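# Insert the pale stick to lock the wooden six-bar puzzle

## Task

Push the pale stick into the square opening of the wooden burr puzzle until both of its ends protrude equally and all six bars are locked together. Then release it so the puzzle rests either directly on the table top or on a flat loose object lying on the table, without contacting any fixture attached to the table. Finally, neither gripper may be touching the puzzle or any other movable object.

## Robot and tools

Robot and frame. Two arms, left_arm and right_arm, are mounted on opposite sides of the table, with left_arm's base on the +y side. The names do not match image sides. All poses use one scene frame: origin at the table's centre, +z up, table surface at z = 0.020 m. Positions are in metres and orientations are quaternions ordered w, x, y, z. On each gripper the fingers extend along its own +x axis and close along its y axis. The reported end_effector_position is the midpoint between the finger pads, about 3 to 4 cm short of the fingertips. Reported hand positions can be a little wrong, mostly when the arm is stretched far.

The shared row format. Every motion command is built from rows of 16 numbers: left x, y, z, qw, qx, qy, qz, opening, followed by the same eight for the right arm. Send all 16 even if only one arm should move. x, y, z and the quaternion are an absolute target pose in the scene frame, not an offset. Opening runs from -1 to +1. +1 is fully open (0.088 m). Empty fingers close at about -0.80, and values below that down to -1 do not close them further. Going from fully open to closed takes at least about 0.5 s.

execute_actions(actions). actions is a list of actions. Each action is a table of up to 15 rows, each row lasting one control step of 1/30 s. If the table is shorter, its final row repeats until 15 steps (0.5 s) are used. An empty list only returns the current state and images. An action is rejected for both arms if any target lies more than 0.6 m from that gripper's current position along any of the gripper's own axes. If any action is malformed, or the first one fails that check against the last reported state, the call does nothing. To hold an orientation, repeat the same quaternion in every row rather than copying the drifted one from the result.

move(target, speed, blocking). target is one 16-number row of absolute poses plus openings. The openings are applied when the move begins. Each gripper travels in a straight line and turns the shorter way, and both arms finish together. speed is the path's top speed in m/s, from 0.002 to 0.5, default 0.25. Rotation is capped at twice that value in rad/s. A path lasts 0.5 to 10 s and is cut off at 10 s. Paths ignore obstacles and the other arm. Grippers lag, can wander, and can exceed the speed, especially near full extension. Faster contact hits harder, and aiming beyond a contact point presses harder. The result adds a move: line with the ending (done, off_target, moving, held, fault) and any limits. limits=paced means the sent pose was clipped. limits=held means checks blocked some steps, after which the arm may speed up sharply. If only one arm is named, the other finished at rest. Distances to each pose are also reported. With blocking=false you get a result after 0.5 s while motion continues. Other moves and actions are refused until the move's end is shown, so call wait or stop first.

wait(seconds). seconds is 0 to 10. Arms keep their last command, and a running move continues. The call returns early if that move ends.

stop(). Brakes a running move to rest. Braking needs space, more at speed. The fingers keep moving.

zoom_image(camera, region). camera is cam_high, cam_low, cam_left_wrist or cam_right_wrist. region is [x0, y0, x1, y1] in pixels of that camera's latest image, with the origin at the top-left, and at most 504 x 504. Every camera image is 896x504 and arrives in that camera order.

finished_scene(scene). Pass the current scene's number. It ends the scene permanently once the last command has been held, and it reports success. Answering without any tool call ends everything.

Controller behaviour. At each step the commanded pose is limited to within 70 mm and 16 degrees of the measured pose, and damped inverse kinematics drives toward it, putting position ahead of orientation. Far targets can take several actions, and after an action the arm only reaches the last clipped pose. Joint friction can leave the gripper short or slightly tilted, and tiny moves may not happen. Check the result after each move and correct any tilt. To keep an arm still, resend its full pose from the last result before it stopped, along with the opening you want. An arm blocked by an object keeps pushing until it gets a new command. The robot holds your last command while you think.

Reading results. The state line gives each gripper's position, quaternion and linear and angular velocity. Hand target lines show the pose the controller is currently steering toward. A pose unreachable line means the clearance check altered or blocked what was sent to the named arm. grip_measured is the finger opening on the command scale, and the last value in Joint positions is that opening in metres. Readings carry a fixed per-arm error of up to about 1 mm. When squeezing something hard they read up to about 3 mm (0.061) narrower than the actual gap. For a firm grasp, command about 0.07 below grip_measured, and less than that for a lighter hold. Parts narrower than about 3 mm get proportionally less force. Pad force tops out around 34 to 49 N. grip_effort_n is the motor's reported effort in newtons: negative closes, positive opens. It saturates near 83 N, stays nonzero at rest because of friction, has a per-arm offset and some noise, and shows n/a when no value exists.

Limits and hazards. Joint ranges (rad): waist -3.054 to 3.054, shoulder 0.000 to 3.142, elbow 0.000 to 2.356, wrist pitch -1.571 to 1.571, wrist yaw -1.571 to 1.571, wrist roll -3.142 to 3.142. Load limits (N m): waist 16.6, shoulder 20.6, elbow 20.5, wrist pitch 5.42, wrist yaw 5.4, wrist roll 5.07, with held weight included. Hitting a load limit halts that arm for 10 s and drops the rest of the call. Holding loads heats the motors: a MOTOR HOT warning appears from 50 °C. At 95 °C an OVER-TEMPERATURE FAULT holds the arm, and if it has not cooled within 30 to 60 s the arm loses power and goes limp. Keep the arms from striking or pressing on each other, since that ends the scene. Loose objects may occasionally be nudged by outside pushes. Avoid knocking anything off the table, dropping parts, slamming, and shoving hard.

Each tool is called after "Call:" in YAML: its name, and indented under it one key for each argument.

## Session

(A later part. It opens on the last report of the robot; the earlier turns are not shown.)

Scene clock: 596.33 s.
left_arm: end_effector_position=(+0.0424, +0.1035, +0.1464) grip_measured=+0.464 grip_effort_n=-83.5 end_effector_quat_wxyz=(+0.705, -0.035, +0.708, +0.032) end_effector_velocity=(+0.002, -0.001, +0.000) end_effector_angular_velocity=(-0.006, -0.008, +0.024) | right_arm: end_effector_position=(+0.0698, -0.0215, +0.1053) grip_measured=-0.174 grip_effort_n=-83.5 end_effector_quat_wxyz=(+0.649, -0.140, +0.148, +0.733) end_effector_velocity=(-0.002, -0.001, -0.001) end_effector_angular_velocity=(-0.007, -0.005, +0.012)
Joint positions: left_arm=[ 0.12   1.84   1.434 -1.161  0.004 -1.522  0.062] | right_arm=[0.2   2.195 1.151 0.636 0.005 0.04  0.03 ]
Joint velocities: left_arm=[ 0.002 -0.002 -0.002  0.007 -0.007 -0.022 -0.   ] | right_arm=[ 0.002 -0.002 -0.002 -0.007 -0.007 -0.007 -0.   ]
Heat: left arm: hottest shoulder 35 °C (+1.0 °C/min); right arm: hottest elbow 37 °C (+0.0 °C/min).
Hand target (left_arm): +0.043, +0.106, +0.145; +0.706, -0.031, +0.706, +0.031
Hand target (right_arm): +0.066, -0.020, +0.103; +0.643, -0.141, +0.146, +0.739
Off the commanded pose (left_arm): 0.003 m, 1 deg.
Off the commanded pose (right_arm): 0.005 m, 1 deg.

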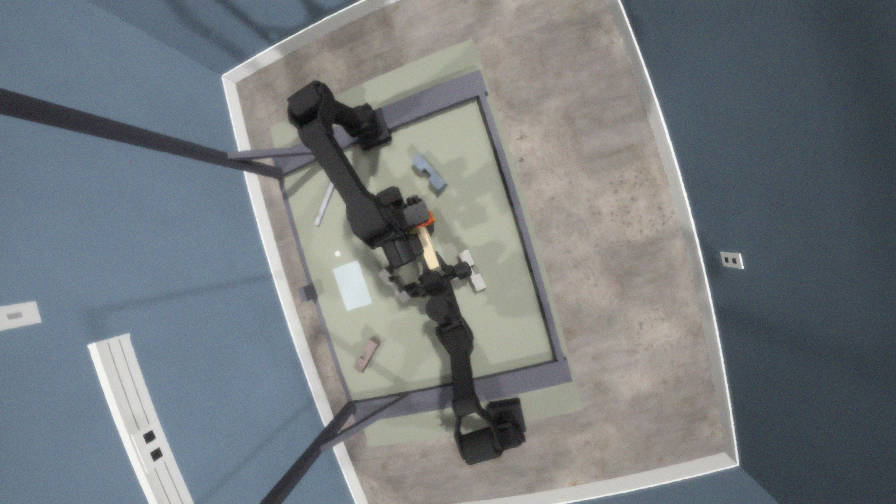

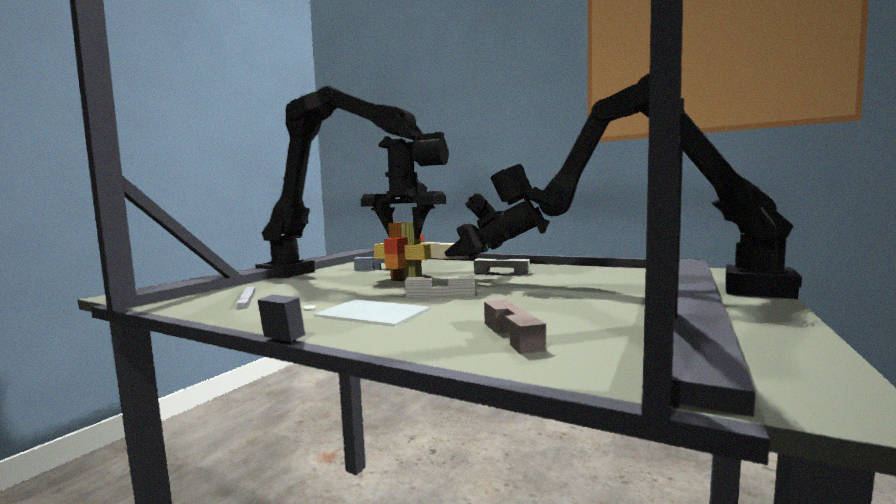

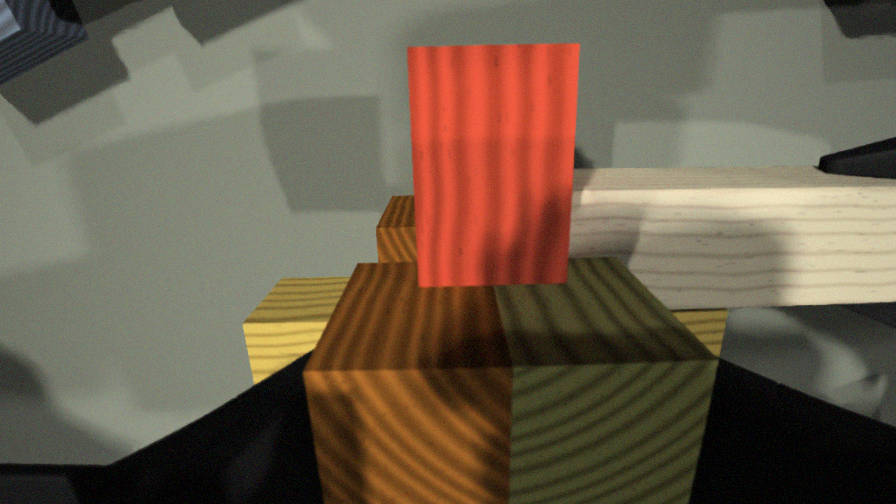

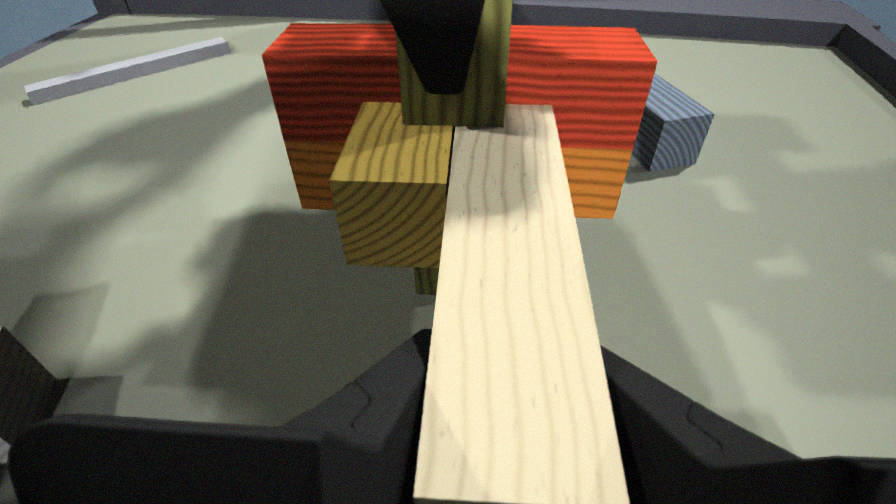

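Call:
move:
  target: [0.0427,0.1114,0.145,0.7064,-0.0308,0.7064,0.0308,0.40,0.0660,-0.0197,0.1033,0.6470,-0.1398,0.1467,0.7354,-0.24]
  speed: 0.012

Call:
zoom_image:
  camera: "cam_right_wrist"
  region: [400, 60, 600, 220]

Scene clock: 616.47 s.
left_arm: end_effector_position=(+0.0422, +0.1052, +0.1465) grip_measured=+0.464 grip_effort_n=-83.5 end_effector_quat_wxyz=(+0.705, -0.038, +0.707, +0.028) end_effector_velocity=(+0.000, +0.000, -0.001) end_effector_angular_velocity=(-0.001, -0.007, +0.005) | right_arm: end_effector_position=(+0.0697, -0.0212, +0.1059) grip_measured=-0.174 grip_effort_n=-83.5 end_effector_quat_wxyz=(+0.649, -0.139, +0.147, +0.733) end_effector_velocity=(+0.000, -0.001, -0.002) end_effector_angular_velocity=(-0.016, -0.006, +0.007)
Joint positions: left_arm=[ 0.12   1.825  1.415 -1.147  0.004 -1.52   0.062] | right_arm=[0.2   2.195 1.152 0.638 0.005 0.041 0.03 ]
Joint velocities: left_arm=[-0.002 -0.002 -0.007  0.007 -0.007 -0.007 -0.   ] | right_arm=[-0.002 -0.002  0.002 -0.022 -0.007 -0.007 -0.   ]
Heat: left arm: hottest shoulder 35 °C (+1.0 °C/min); right arm: hottest wrist pitch 38 °C (-1.0 °C/min).
Hand target (left_arm): +0.043, +0.111, +0.145; +0.706, -0.031, +0.706, +0.031
Hand target (right_arm): +0.066, -0.020, +0.103; +0.647, -0.140, +0.147, +0.735
Off the commanded pose (left_arm): 0.006 m, 1 deg.
Off the commanded pose (right_arm): 0.005 m, 0 deg.
move: done

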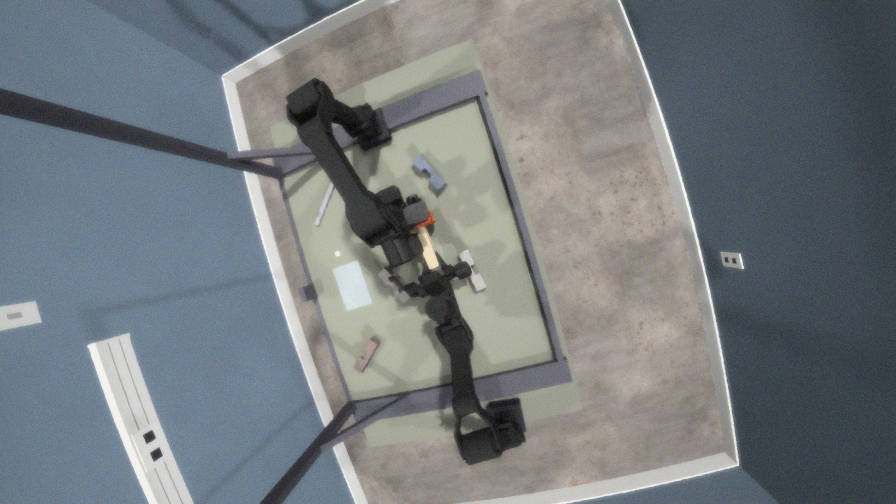

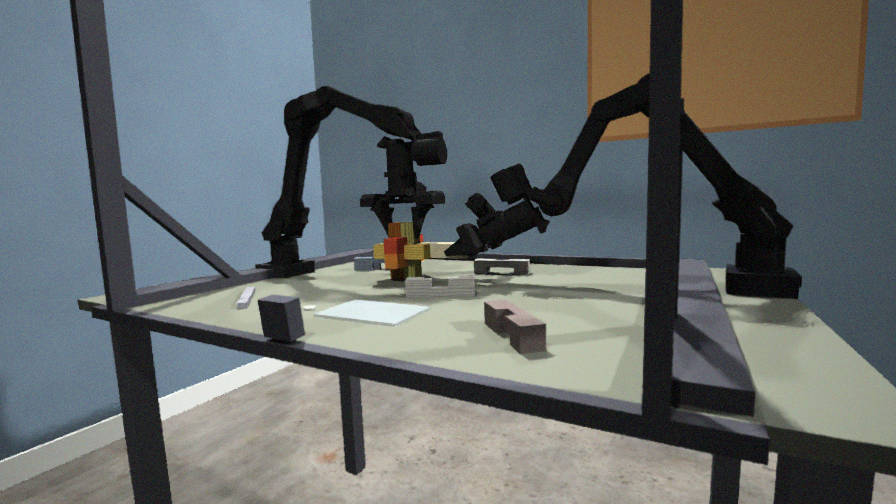

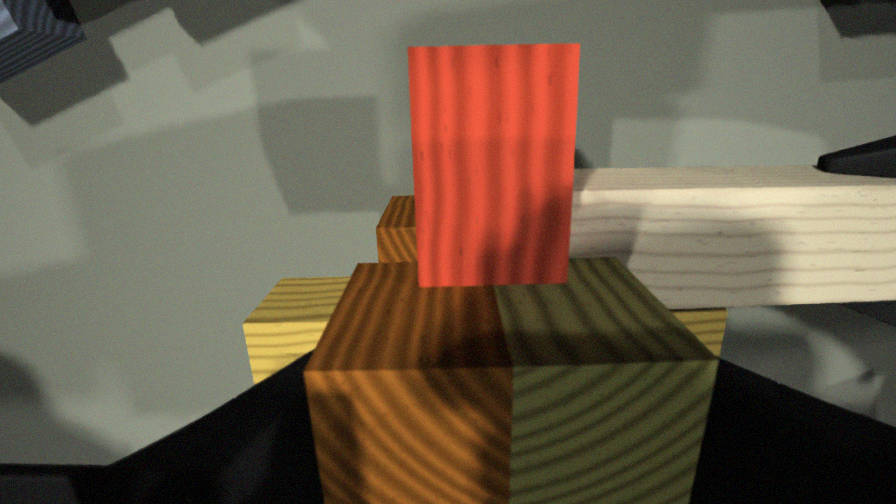

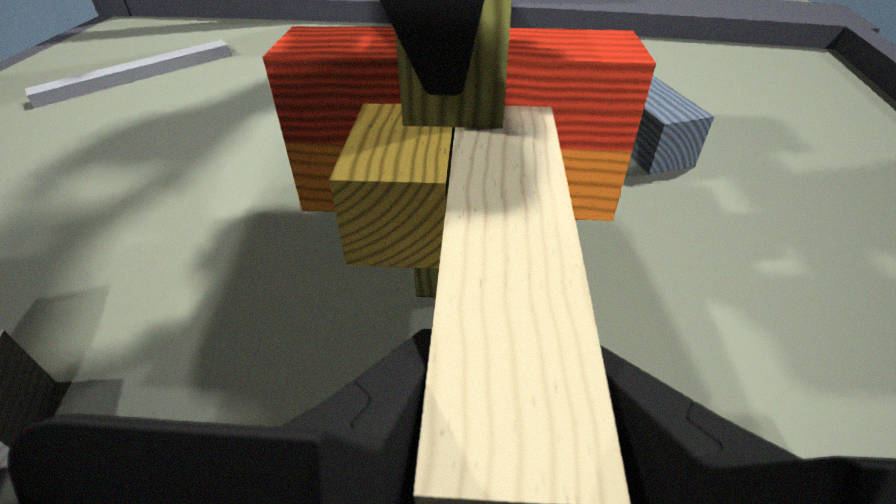

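Region (400, 60, 600, 220) of cam_right_wrist's 896x504 image, scaled by 2.520, with more detail than that image has; it fills the top 403 rows of this view, and the rest is white.

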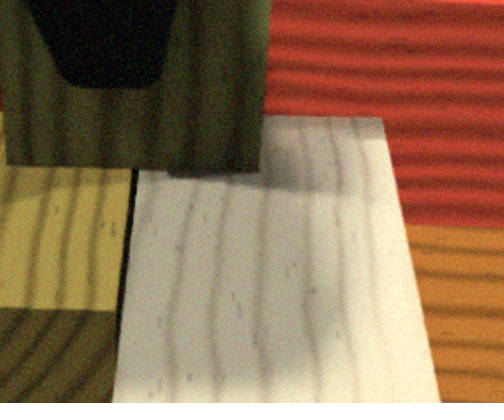

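Call:
execute_actions:
  actions:
    - [[0.0430,0.1090,0.145,0.7064,-0.0308,0.7064,0.0308,0.40,0.0680,-0.0205,0.1045,0.6485,-0.1395,0.1470,0.7340,-0.24],[0.0430,0.1080,0.145,0.7064,-0.0308,0.7064,0.0308,0.40,0.0690,-0.0212,0.1050,0.6490,-0.1393,0.1472,0.7335,-0.24],[0.0430,0.1075,0.145,0.7064,-0.0308,0.7064,0.0308,0.40,0.0690,-0.0212,0.1050,0.6490,-0.1393,0.1472,0.7335,-0.24],[0.0430,0.1075,0.145,0.7064,-0.0308,0.7064,0.0308,0.40,0.0690,-0.0212,0.1050,0.6490,-0.1393,0.1472,0.7335,-0.24],[0.0430,0.1075,0.145,0.7064,-0.0308,0.7064,0.0308,0.40,0.0690,-0.0212,0.1050,0.6490,-0.1393,0.1472,0.7335,-0.20],[0.0430,0.1075,0.145,0.7064,-0.0308,0.7064,0.0308,0.40,0.0690,-0.0212,0.1050,0.6490,-0.1393,0.1472,0.7335,-0.17],[0.0430,0.1075,0.145,0.7064,-0.0308,0.7064,0.0308,0.40,0.0690,-0.0212,0.1050,0.6490,-0.1393,0.1472,0.7335,-0.15],[0.0430,0.1075,0.145,0.7064,-0.0308,0.7064,0.0308,0.40,0.0690,-0.0212,0.1050,0.6490,-0.1393,0.1472,0.7335,-0.13],[0.0430,0.1075,0.145,0.7064,-0.0308,0.7064,0.0308,0.40,0.0690,-0.0212,0.1050,0.6490,-0.1393,0.1472,0.7335,-0.11],[0.0430,0.1075,0.145,0.7064,-0.0308,0.7064,0.0308,0.40,0.0690,-0.0212,0.1050,0.6490,-0.1393,0.1472,0.7335,-0.08],[0.0430,0.1075,0.145,0.7064,-0.0308,0.7064,0.0308,0.40,0.0690,-0.0212,0.1050,0.6490,-0.1393,0.1472,0.7335,-0.04],[0.0430,0.1075,0.145,0.7064,-0.0308,0.7064,0.0308,0.40,0.0690,-0.0212,0.1050,0.6490,-0.1393,0.1472,0.7335,0.0],[0.0430,0.1075,0.145,0.7064,-0.0308,0.7064,0.0308,0.40,0.0690,-0.0212,0.1050,0.6490,-0.1393,0.1472,0.7335,0.05],[0.0430,0.1075,0.145,0.7064,-0.0308,0.7064,0.0308,0.40,0.0690,-0.0212,0.1050,0.6490,-0.1393,0.1472,0.7335,0.10]]

Call:
zoom_image:
  camera: "cam_low"
  region: [360, 210, 500, 290]

Scene clock: 672.80 s.
left_arm: end_effector_position=(+0.0420, +0.1065, +0.1465) grip_measured=+0.464 grip_effort_n=-83.5 end_effector_quat_wxyz=(+0.705, -0.035, +0.707, +0.029) end_effector_velocity=(+0.000, -0.001, +0.002) end_effector_angular_velocity=(-0.011, -0.009, +0.005) | right_arm: end_effector_position=(+0.0697, -0.0212, +0.1059) grip_measured=+0.028 grip_effort_n=16.0 end_effector_quat_wxyz=(+0.650, -0.138, +0.148, +0.733) end_effector_velocity=(+0.000, -0.001, -0.001) end_effector_angular_velocity=(-0.005, -0.018, +0.013)
Joint positions: left_arm=[ 0.12   1.825  1.415 -1.153  0.004 -1.517  0.062] | right_arm=[0.2   2.195 1.152 0.638 0.005 0.042 0.04 ]
Joint velocities: left_arm=[-0.002 -0.007 -0.002  0.007 -0.007 -0.007 -0.   ] | right_arm=[-0.002 -0.002 -0.002 -0.007 -0.007 -0.022  0.041]
Heat: left arm: hottest shoulder 37 °C (+2.0 °C/min); right arm: hottest shoulder 38 °C (+0.0 °C/min).
Hand target (left_arm): +0.043, +0.108, +0.145; +0.706, -0.031, +0.707, +0.031
Hand target (right_arm): +0.069, -0.021, +0.105; +0.649, -0.139, +0.147, +0.733
Off the commanded pose (left_arm): 0.002 m, 1 deg.
Off the commanded pose (right_arm): 0.001 m, 0 deg.

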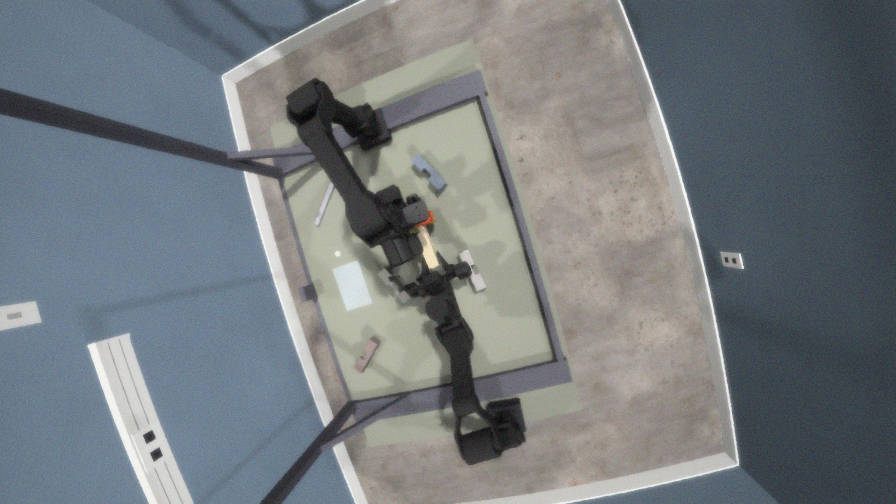

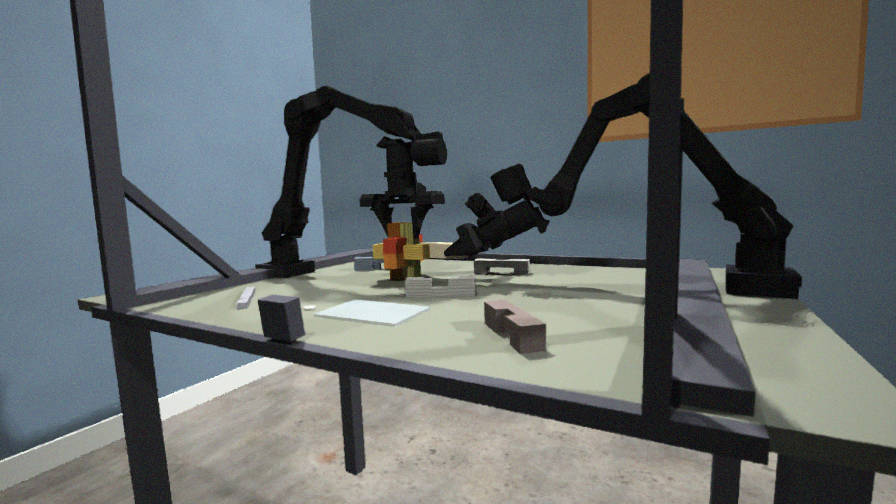

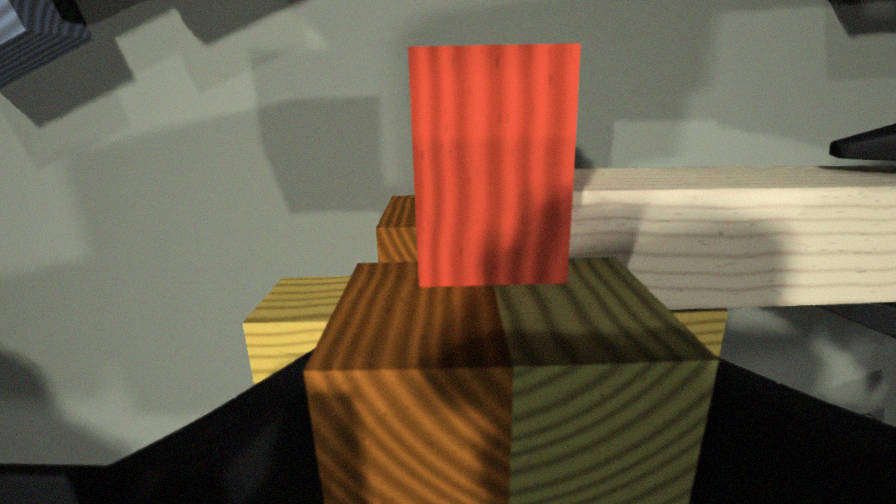

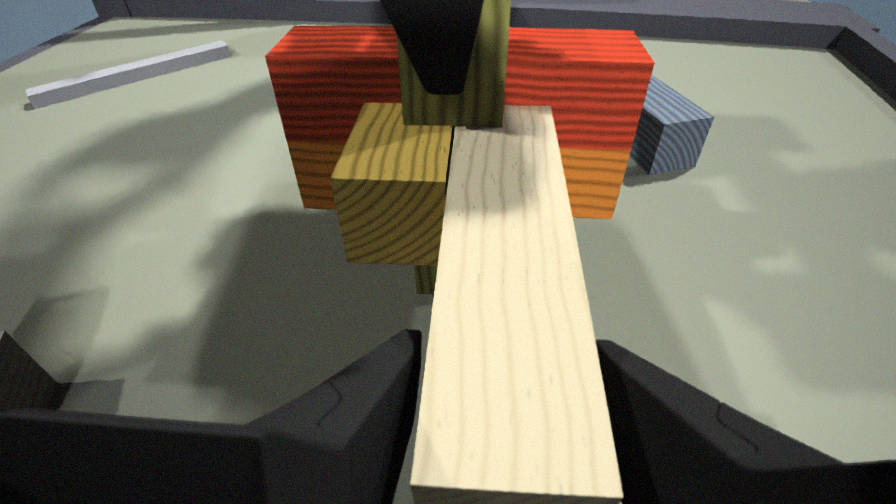

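Region (360, 210, 500, 290) of cam_low's 896x504 image, scaled by 3.600, with more detail than that image has; it fills the top 288 rows of this view, and the rest is white.

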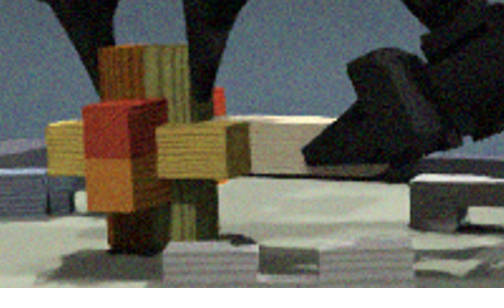

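Call:
move:
  target: [0.0430,0.1075,0.145,0.7064,-0.0308,0.7064,0.0308,0.40,0.0785,-0.0930,0.1100,0.6490,-0.1393,0.1472,0.7335,0.10]
  speed: 0.08

Scene clock: 677.10 s.
left_arm: end_effector_position=(+0.0420, +0.1065, +0.1465) grip_measured=+0.464 grip_effort_n=-83.5 end_effector_quat_wxyz=(+0.705, -0.035, +0.707, +0.029) end_effector_velocity=(+0.002, +0.003, +0.000) end_effector_angular_velocity=(+0.010, -0.021, +0.005) | right_arm: end_effector_position=(+0.0790, -0.0900, +0.1095) grip_measured=+0.098 grip_effort_n=15.6 end_effector_quat_wxyz=(+0.650, -0.139, +0.148, +0.733) end_effector_velocity=(+0.003, -0.002, -0.003) end_effector_angular_velocity=(-0.012, -0.005, +0.002)
Joint positions: left_arm=[ 0.12   1.825  1.415 -1.153  0.004 -1.517  0.062] | right_arm=[0.2   2.004 0.826 0.771 0.005 0.042 0.044]
Joint velocities: left_arm=[-0.002 -0.002 -0.002 -0.007 -0.022 -0.007 -0.   ] | right_arm=[-0.007 -0.002 -0.007 -0.007 -0.007 -0.007 -0.   ]
Heat: left arm: hottest shoulder 36 °C (+1.0 °C/min); right arm: hottest shoulder 38 °C (+0.0 °C/min).
Hand target (left_arm): +0.043, +0.108, +0.145; +0.706, -0.031, +0.706, +0.031
Hand target (right_arm): +0.079, -0.093, +0.110; +0.649, -0.139, +0.147, +0.733
Off the commanded pose (left_arm): 0.002 m, 1 deg.
Off the commanded pose (right_arm): 0.003 m, 0 deg.
move: done

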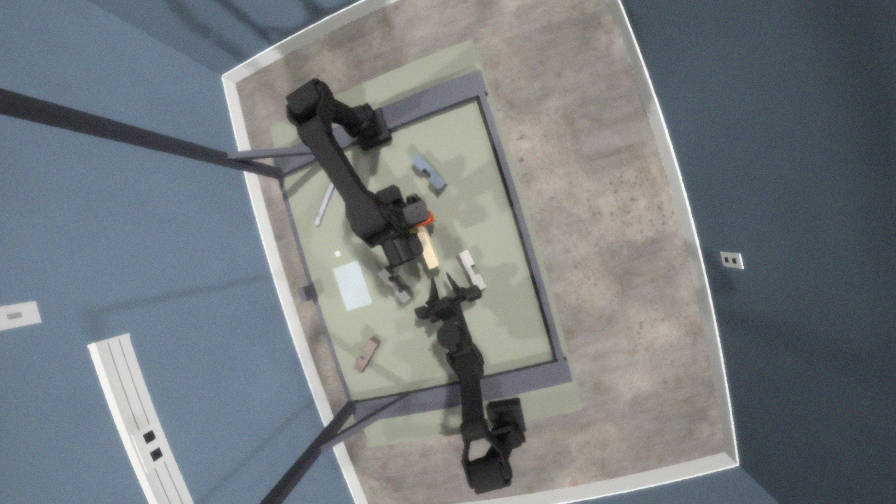

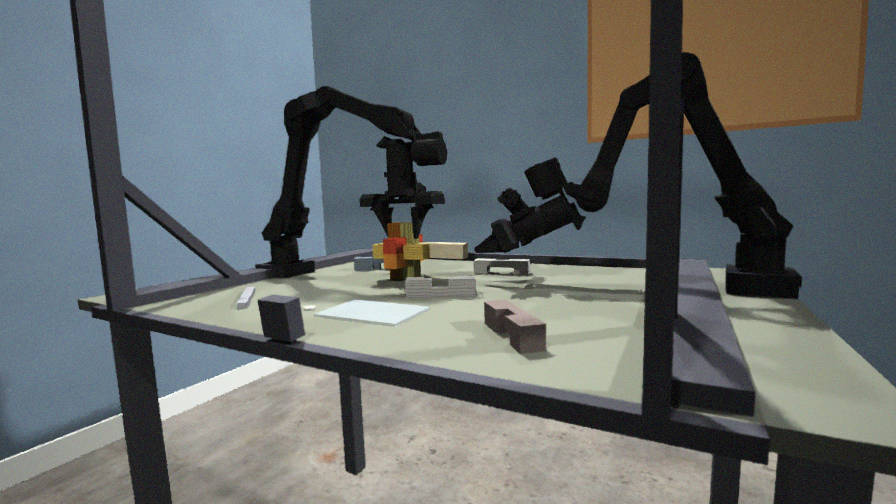

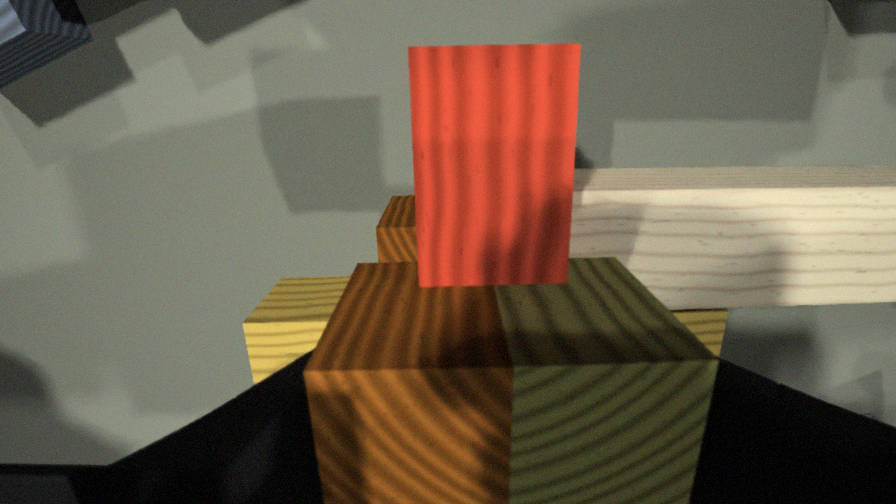

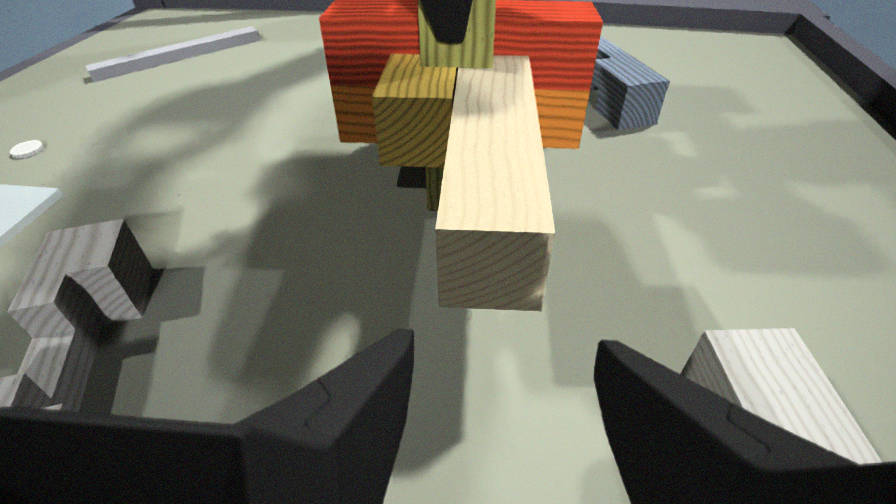

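Call:
move:
  target: [0.0430,0.1075,0.145,0.7057,-0.0450,0.7057,0.0450,0.40,0.0775,-0.0800,0.1040,0.6490,-0.1393,0.1472,0.7335,-0.85]
  speed: 0.02

Call:
zoom_image:
  camera: "cam_low"
  region: [400, 215, 520, 285]

Scene clock: 685.40 s.
left_arm: end_effector_position=(+0.0422, +0.1066, +0.1465) grip_measured=+0.464 grip_effort_n=-83.5 end_effector_quat_wxyz=(-0.705, +0.045, -0.706, -0.040) end_effector_velocity=(-0.004, +0.002, +0.002) end_effector_angular_velocity=(+0.001, +0.008, -0.000) | right_arm: end_effector_position=(+0.0780, -0.0822, +0.1069) grip_measured=-0.779 grip_effort_n=-83.5 end_effector_quat_wxyz=(+0.650, -0.138, +0.147, +0.733) end_effector_velocity=(+0.002, +0.000, -0.002) end_effector_angular_velocity=(-0.004, -0.024, -0.001)
Joint positions: left_arm=[ 0.12   1.825  1.415 -1.153  0.002 -1.546  0.062] | right_arm=[0.2   2.034 0.859 0.771 0.005 0.042 0.001]
Joint velocities: left_arm=[-0.007 -0.007 -0.002 -0.007  0.007 -0.007 -0.   ] | right_arm=[-0.002  0.002  0.002 -0.007  0.007 -0.022 -0.   ]
Heat: left arm: hottest shoulder 36 °C (+0.0 °C/min); right arm: hottest shoulder 38 °C (+0.0 °C/min).
Hand target (left_arm): +0.043, +0.107, +0.145; +0.706, -0.045, +0.706, +0.045
Hand target (right_arm): +0.077, -0.080, +0.104; +0.649, -0.139, +0.147, +0.733
Off the commanded pose (left_arm): 0.002 m, 1 deg.
Off the commanded pose (right_arm): 0.004 m, 0 deg.
move: done

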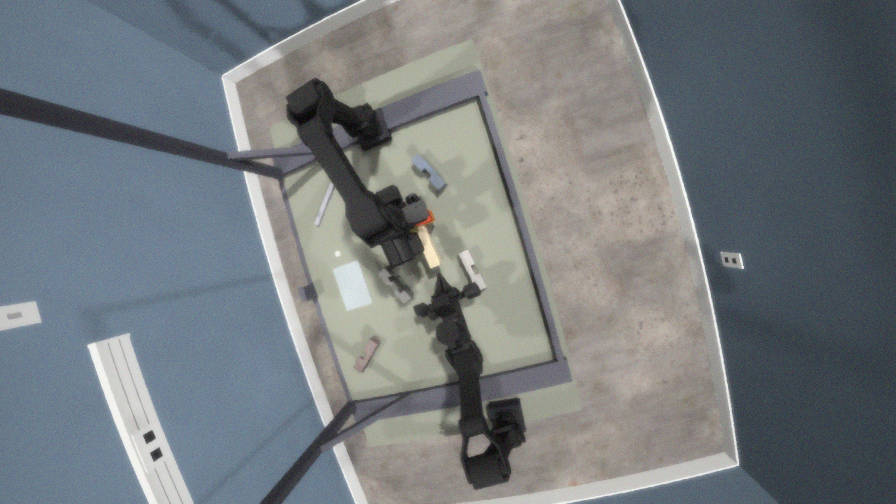

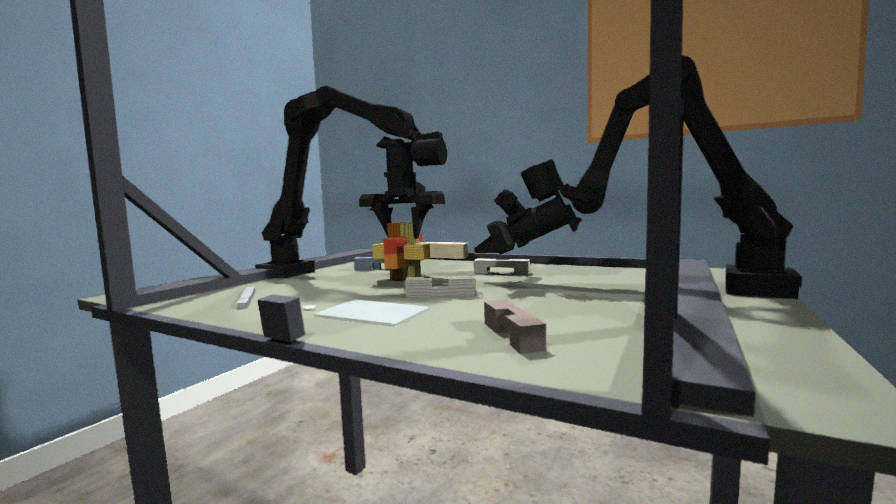

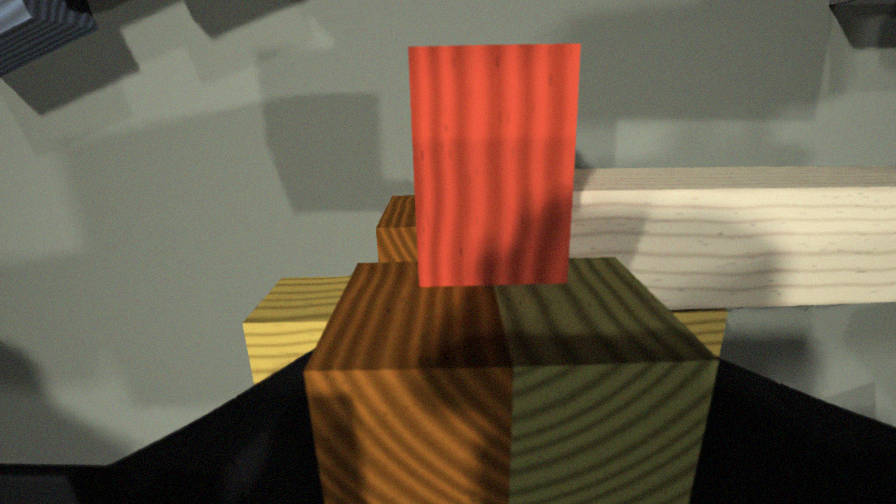

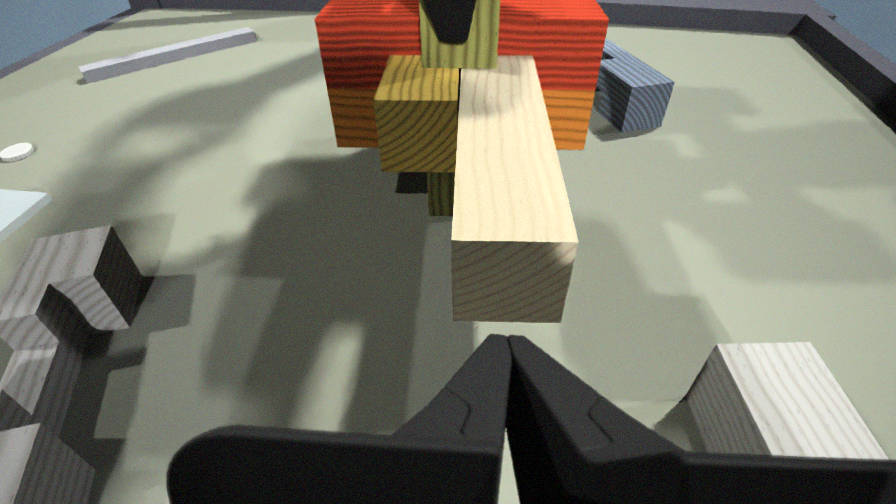

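Region (400, 215, 520, 285) of cam_low's 896x504 image, scaled by 4.200, with more detail than that image has; it fills the top 294 rows of this view, and the rest is white.

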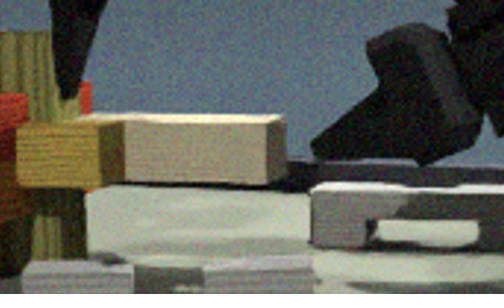

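Call:
move:
  target: [0.0430,0.1075,0.145,0.7057,-0.0450,0.7057,0.0450,0.40,0.0762,-0.0690,0.1100,0.6490,-0.1393,0.1472,0.7335,-0.85]
  speed: 0.025

Call:
move:
  target: [0.0430,0.1075,0.145,0.7057,-0.0450,0.7057,0.0450,0.40,0.0738,-0.0490,0.1100,0.6490,-0.1393,0.1472,0.7335,-0.85]
  speed: 0.012

Call:
zoom_image:
  camera: "cam_low"
  region: [400, 215, 520, 285]

Scene clock: 692.10 s.
left_arm: end_effector_position=(+0.0422, +0.1067, +0.1464) grip_measured=+0.464 grip_effort_n=-83.5 end_effector_quat_wxyz=(-0.705, +0.045, -0.706, -0.040) end_effector_velocity=(+0.000, -0.001, -0.001) end_effector_angular_velocity=(-0.001, -0.008, +0.005) | right_arm: end_effector_position=(+0.0765, -0.0709, +0.1142) grip_measured=-0.779 grip_effort_n=-83.5 end_effector_quat_wxyz=(+0.650, -0.136, +0.145, +0.734) end_effector_velocity=(+0.003, -0.001, -0.004) end_effector_angular_velocity=(-0.012, -0.006, +0.002)
Joint positions: left_arm=[ 0.12   1.825  1.415 -1.153  0.002 -1.546  0.062] | right_arm=[0.2   2.041 0.912 0.731 0.005 0.042 0.001]
Joint velocities: left_arm=[-0.002  0.002 -0.002  0.007 -0.007 -0.007 -0.   ] | right_arm=[-0.007  0.002 -0.002 -0.007 -0.007 -0.007 -0.   ]
Heat: left arm: hottest shoulder 36 °C (+0.0 °C/min); right arm: hottest shoulder 38 °C (+0.0 °C/min).
Hand target (left_arm): +0.043, +0.108, +0.145; +0.706, -0.045, +0.706, +0.045
Hand target (right_arm): +0.076, -0.069, +0.110; +0.649, -0.139, +0.147, +0.733
Off the commanded pose (left_arm): 0.002 m, 1 deg.
Off the commanded pose (right_arm): 0.005 m, 0 deg.
move: done

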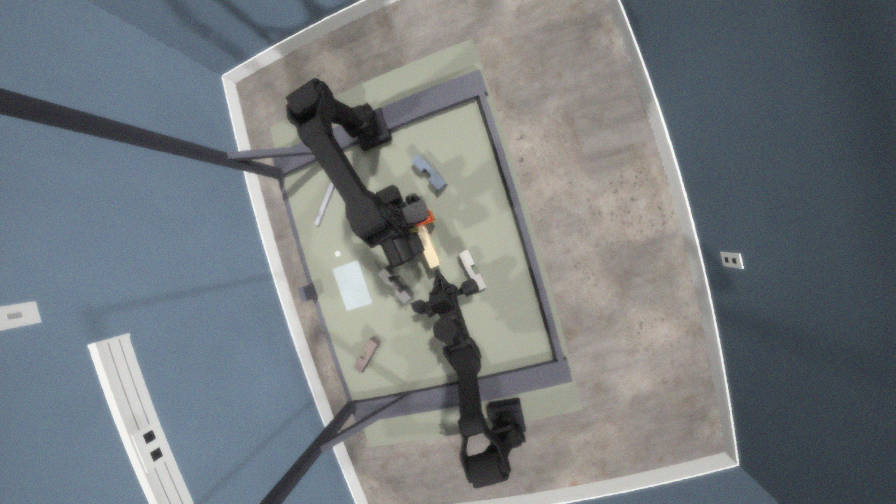

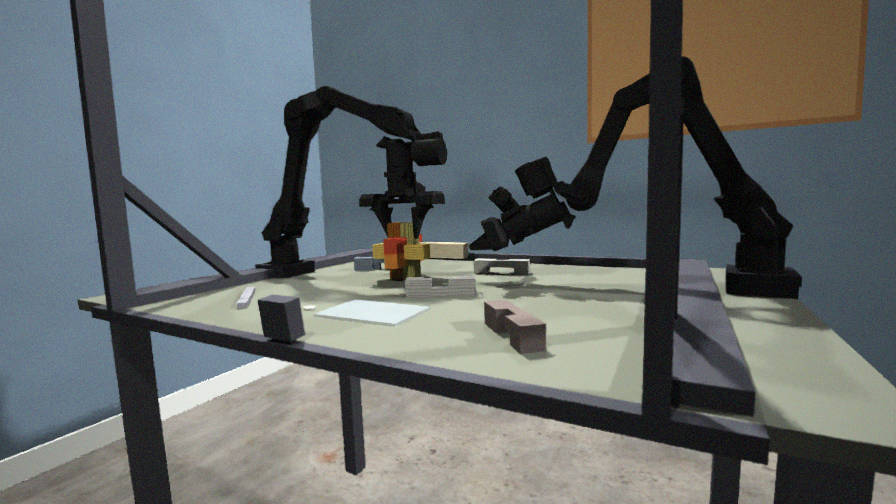

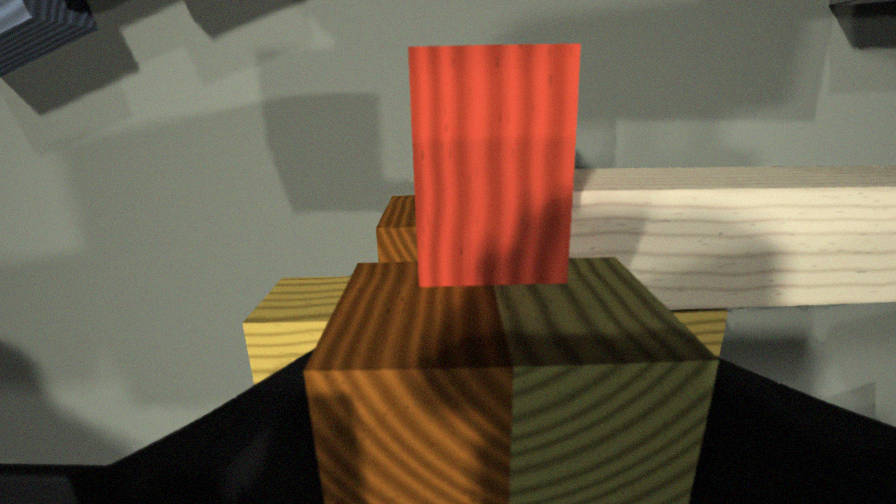

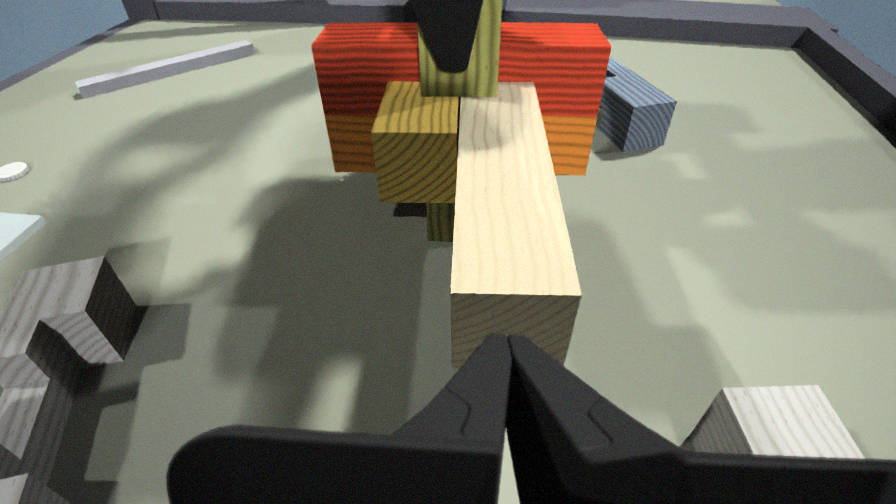

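Scene clock: 694.20 s.
left_arm: end_effector_position=(+0.0418, +0.1109, +0.1465) grip_measured=+0.464 grip_effort_n=-83.5 end_effector_quat_wxyz=(-0.705, +0.040, -0.707, -0.048) end_effector_velocity=(+0.002, +0.006, +0.000) end_effector_angular_velocity=(+0.025, -0.019, +0.019) | right_arm: end_effector_position=(+0.0743, -0.0547, +0.1128) grip_measured=-0.779 grip_effort_n=-83.5 end_effector_quat_wxyz=(+0.649, -0.139, +0.148, +0.733) end_effector_velocity=(+0.000, -0.001, -0.001) end_effector_angular_velocity=(-0.007, -0.005, +0.007)
Joint positions: left_arm=[ 0.12   1.825  1.415 -1.173  0.002 -1.551  0.062] | right_arm=[0.2   2.085 0.992 0.686 0.005 0.042 0.001]
Joint velocities: left_arm=[-0.002 -0.002 -0.002 -0.022 -0.022 -0.022 -0.   ] | right_arm=[-0.002 -0.002 -0.002 -0.007 -0.007 -0.007 -0.   ]
Heat: left arm: hottest shoulder 36 °C (+0.0 °C/min); right arm: hottest wrist pitch 38 °C (+0.0 °C/min).
Hand target (left_arm): +0.043, +0.108, +0.145; +0.706, -0.045, +0.706, +0.045
Hand target (right_arm): +0.074, -0.049, +0.110; +0.649, -0.139, +0.147, +0.733
Off the commanded pose (left_arm): 0.004 m, 1 deg.
Off the commanded pose (right_arm): 0.006 m, 0 deg.
move: done

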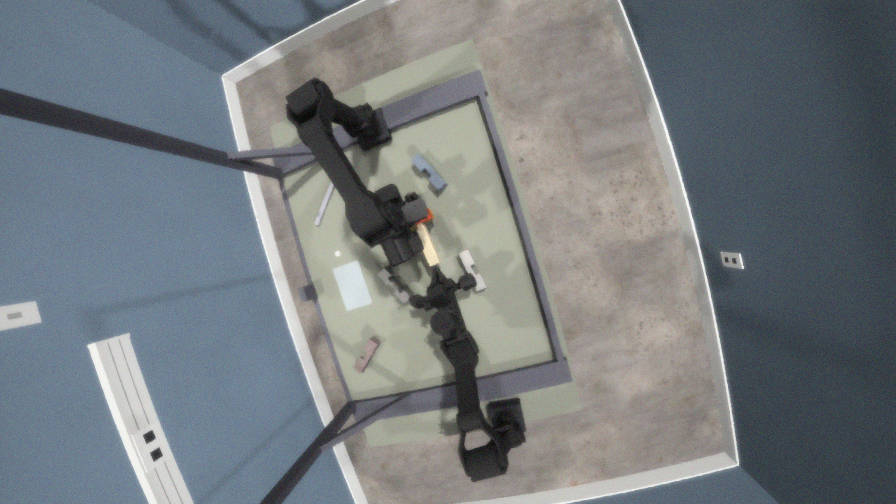

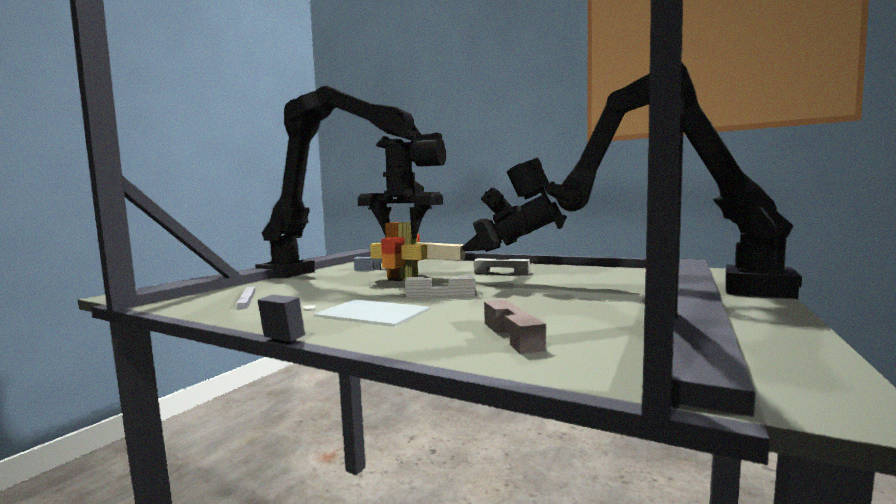

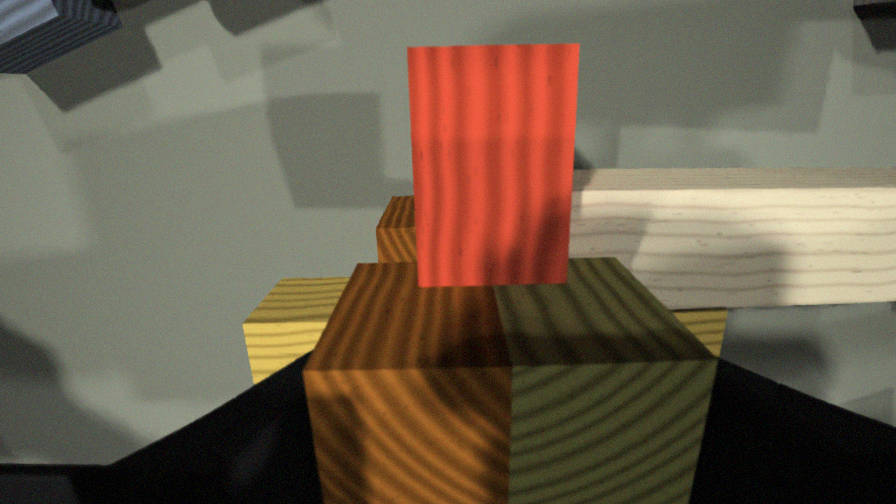

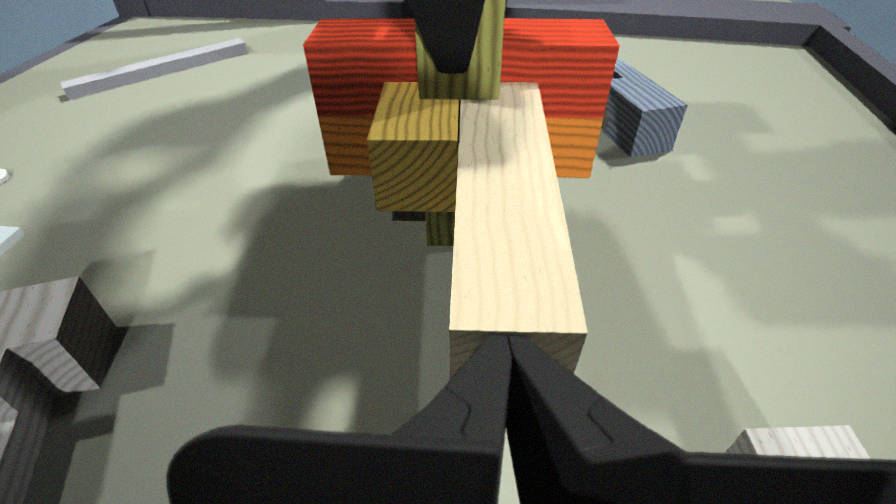

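Region (400, 215, 520, 285) of cam_low's 896x504 image, scaled by 4.200, with more detail than that image has; it fills the top 294 rows of this view, and the rest is white.

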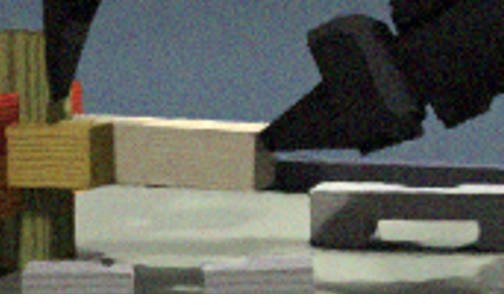

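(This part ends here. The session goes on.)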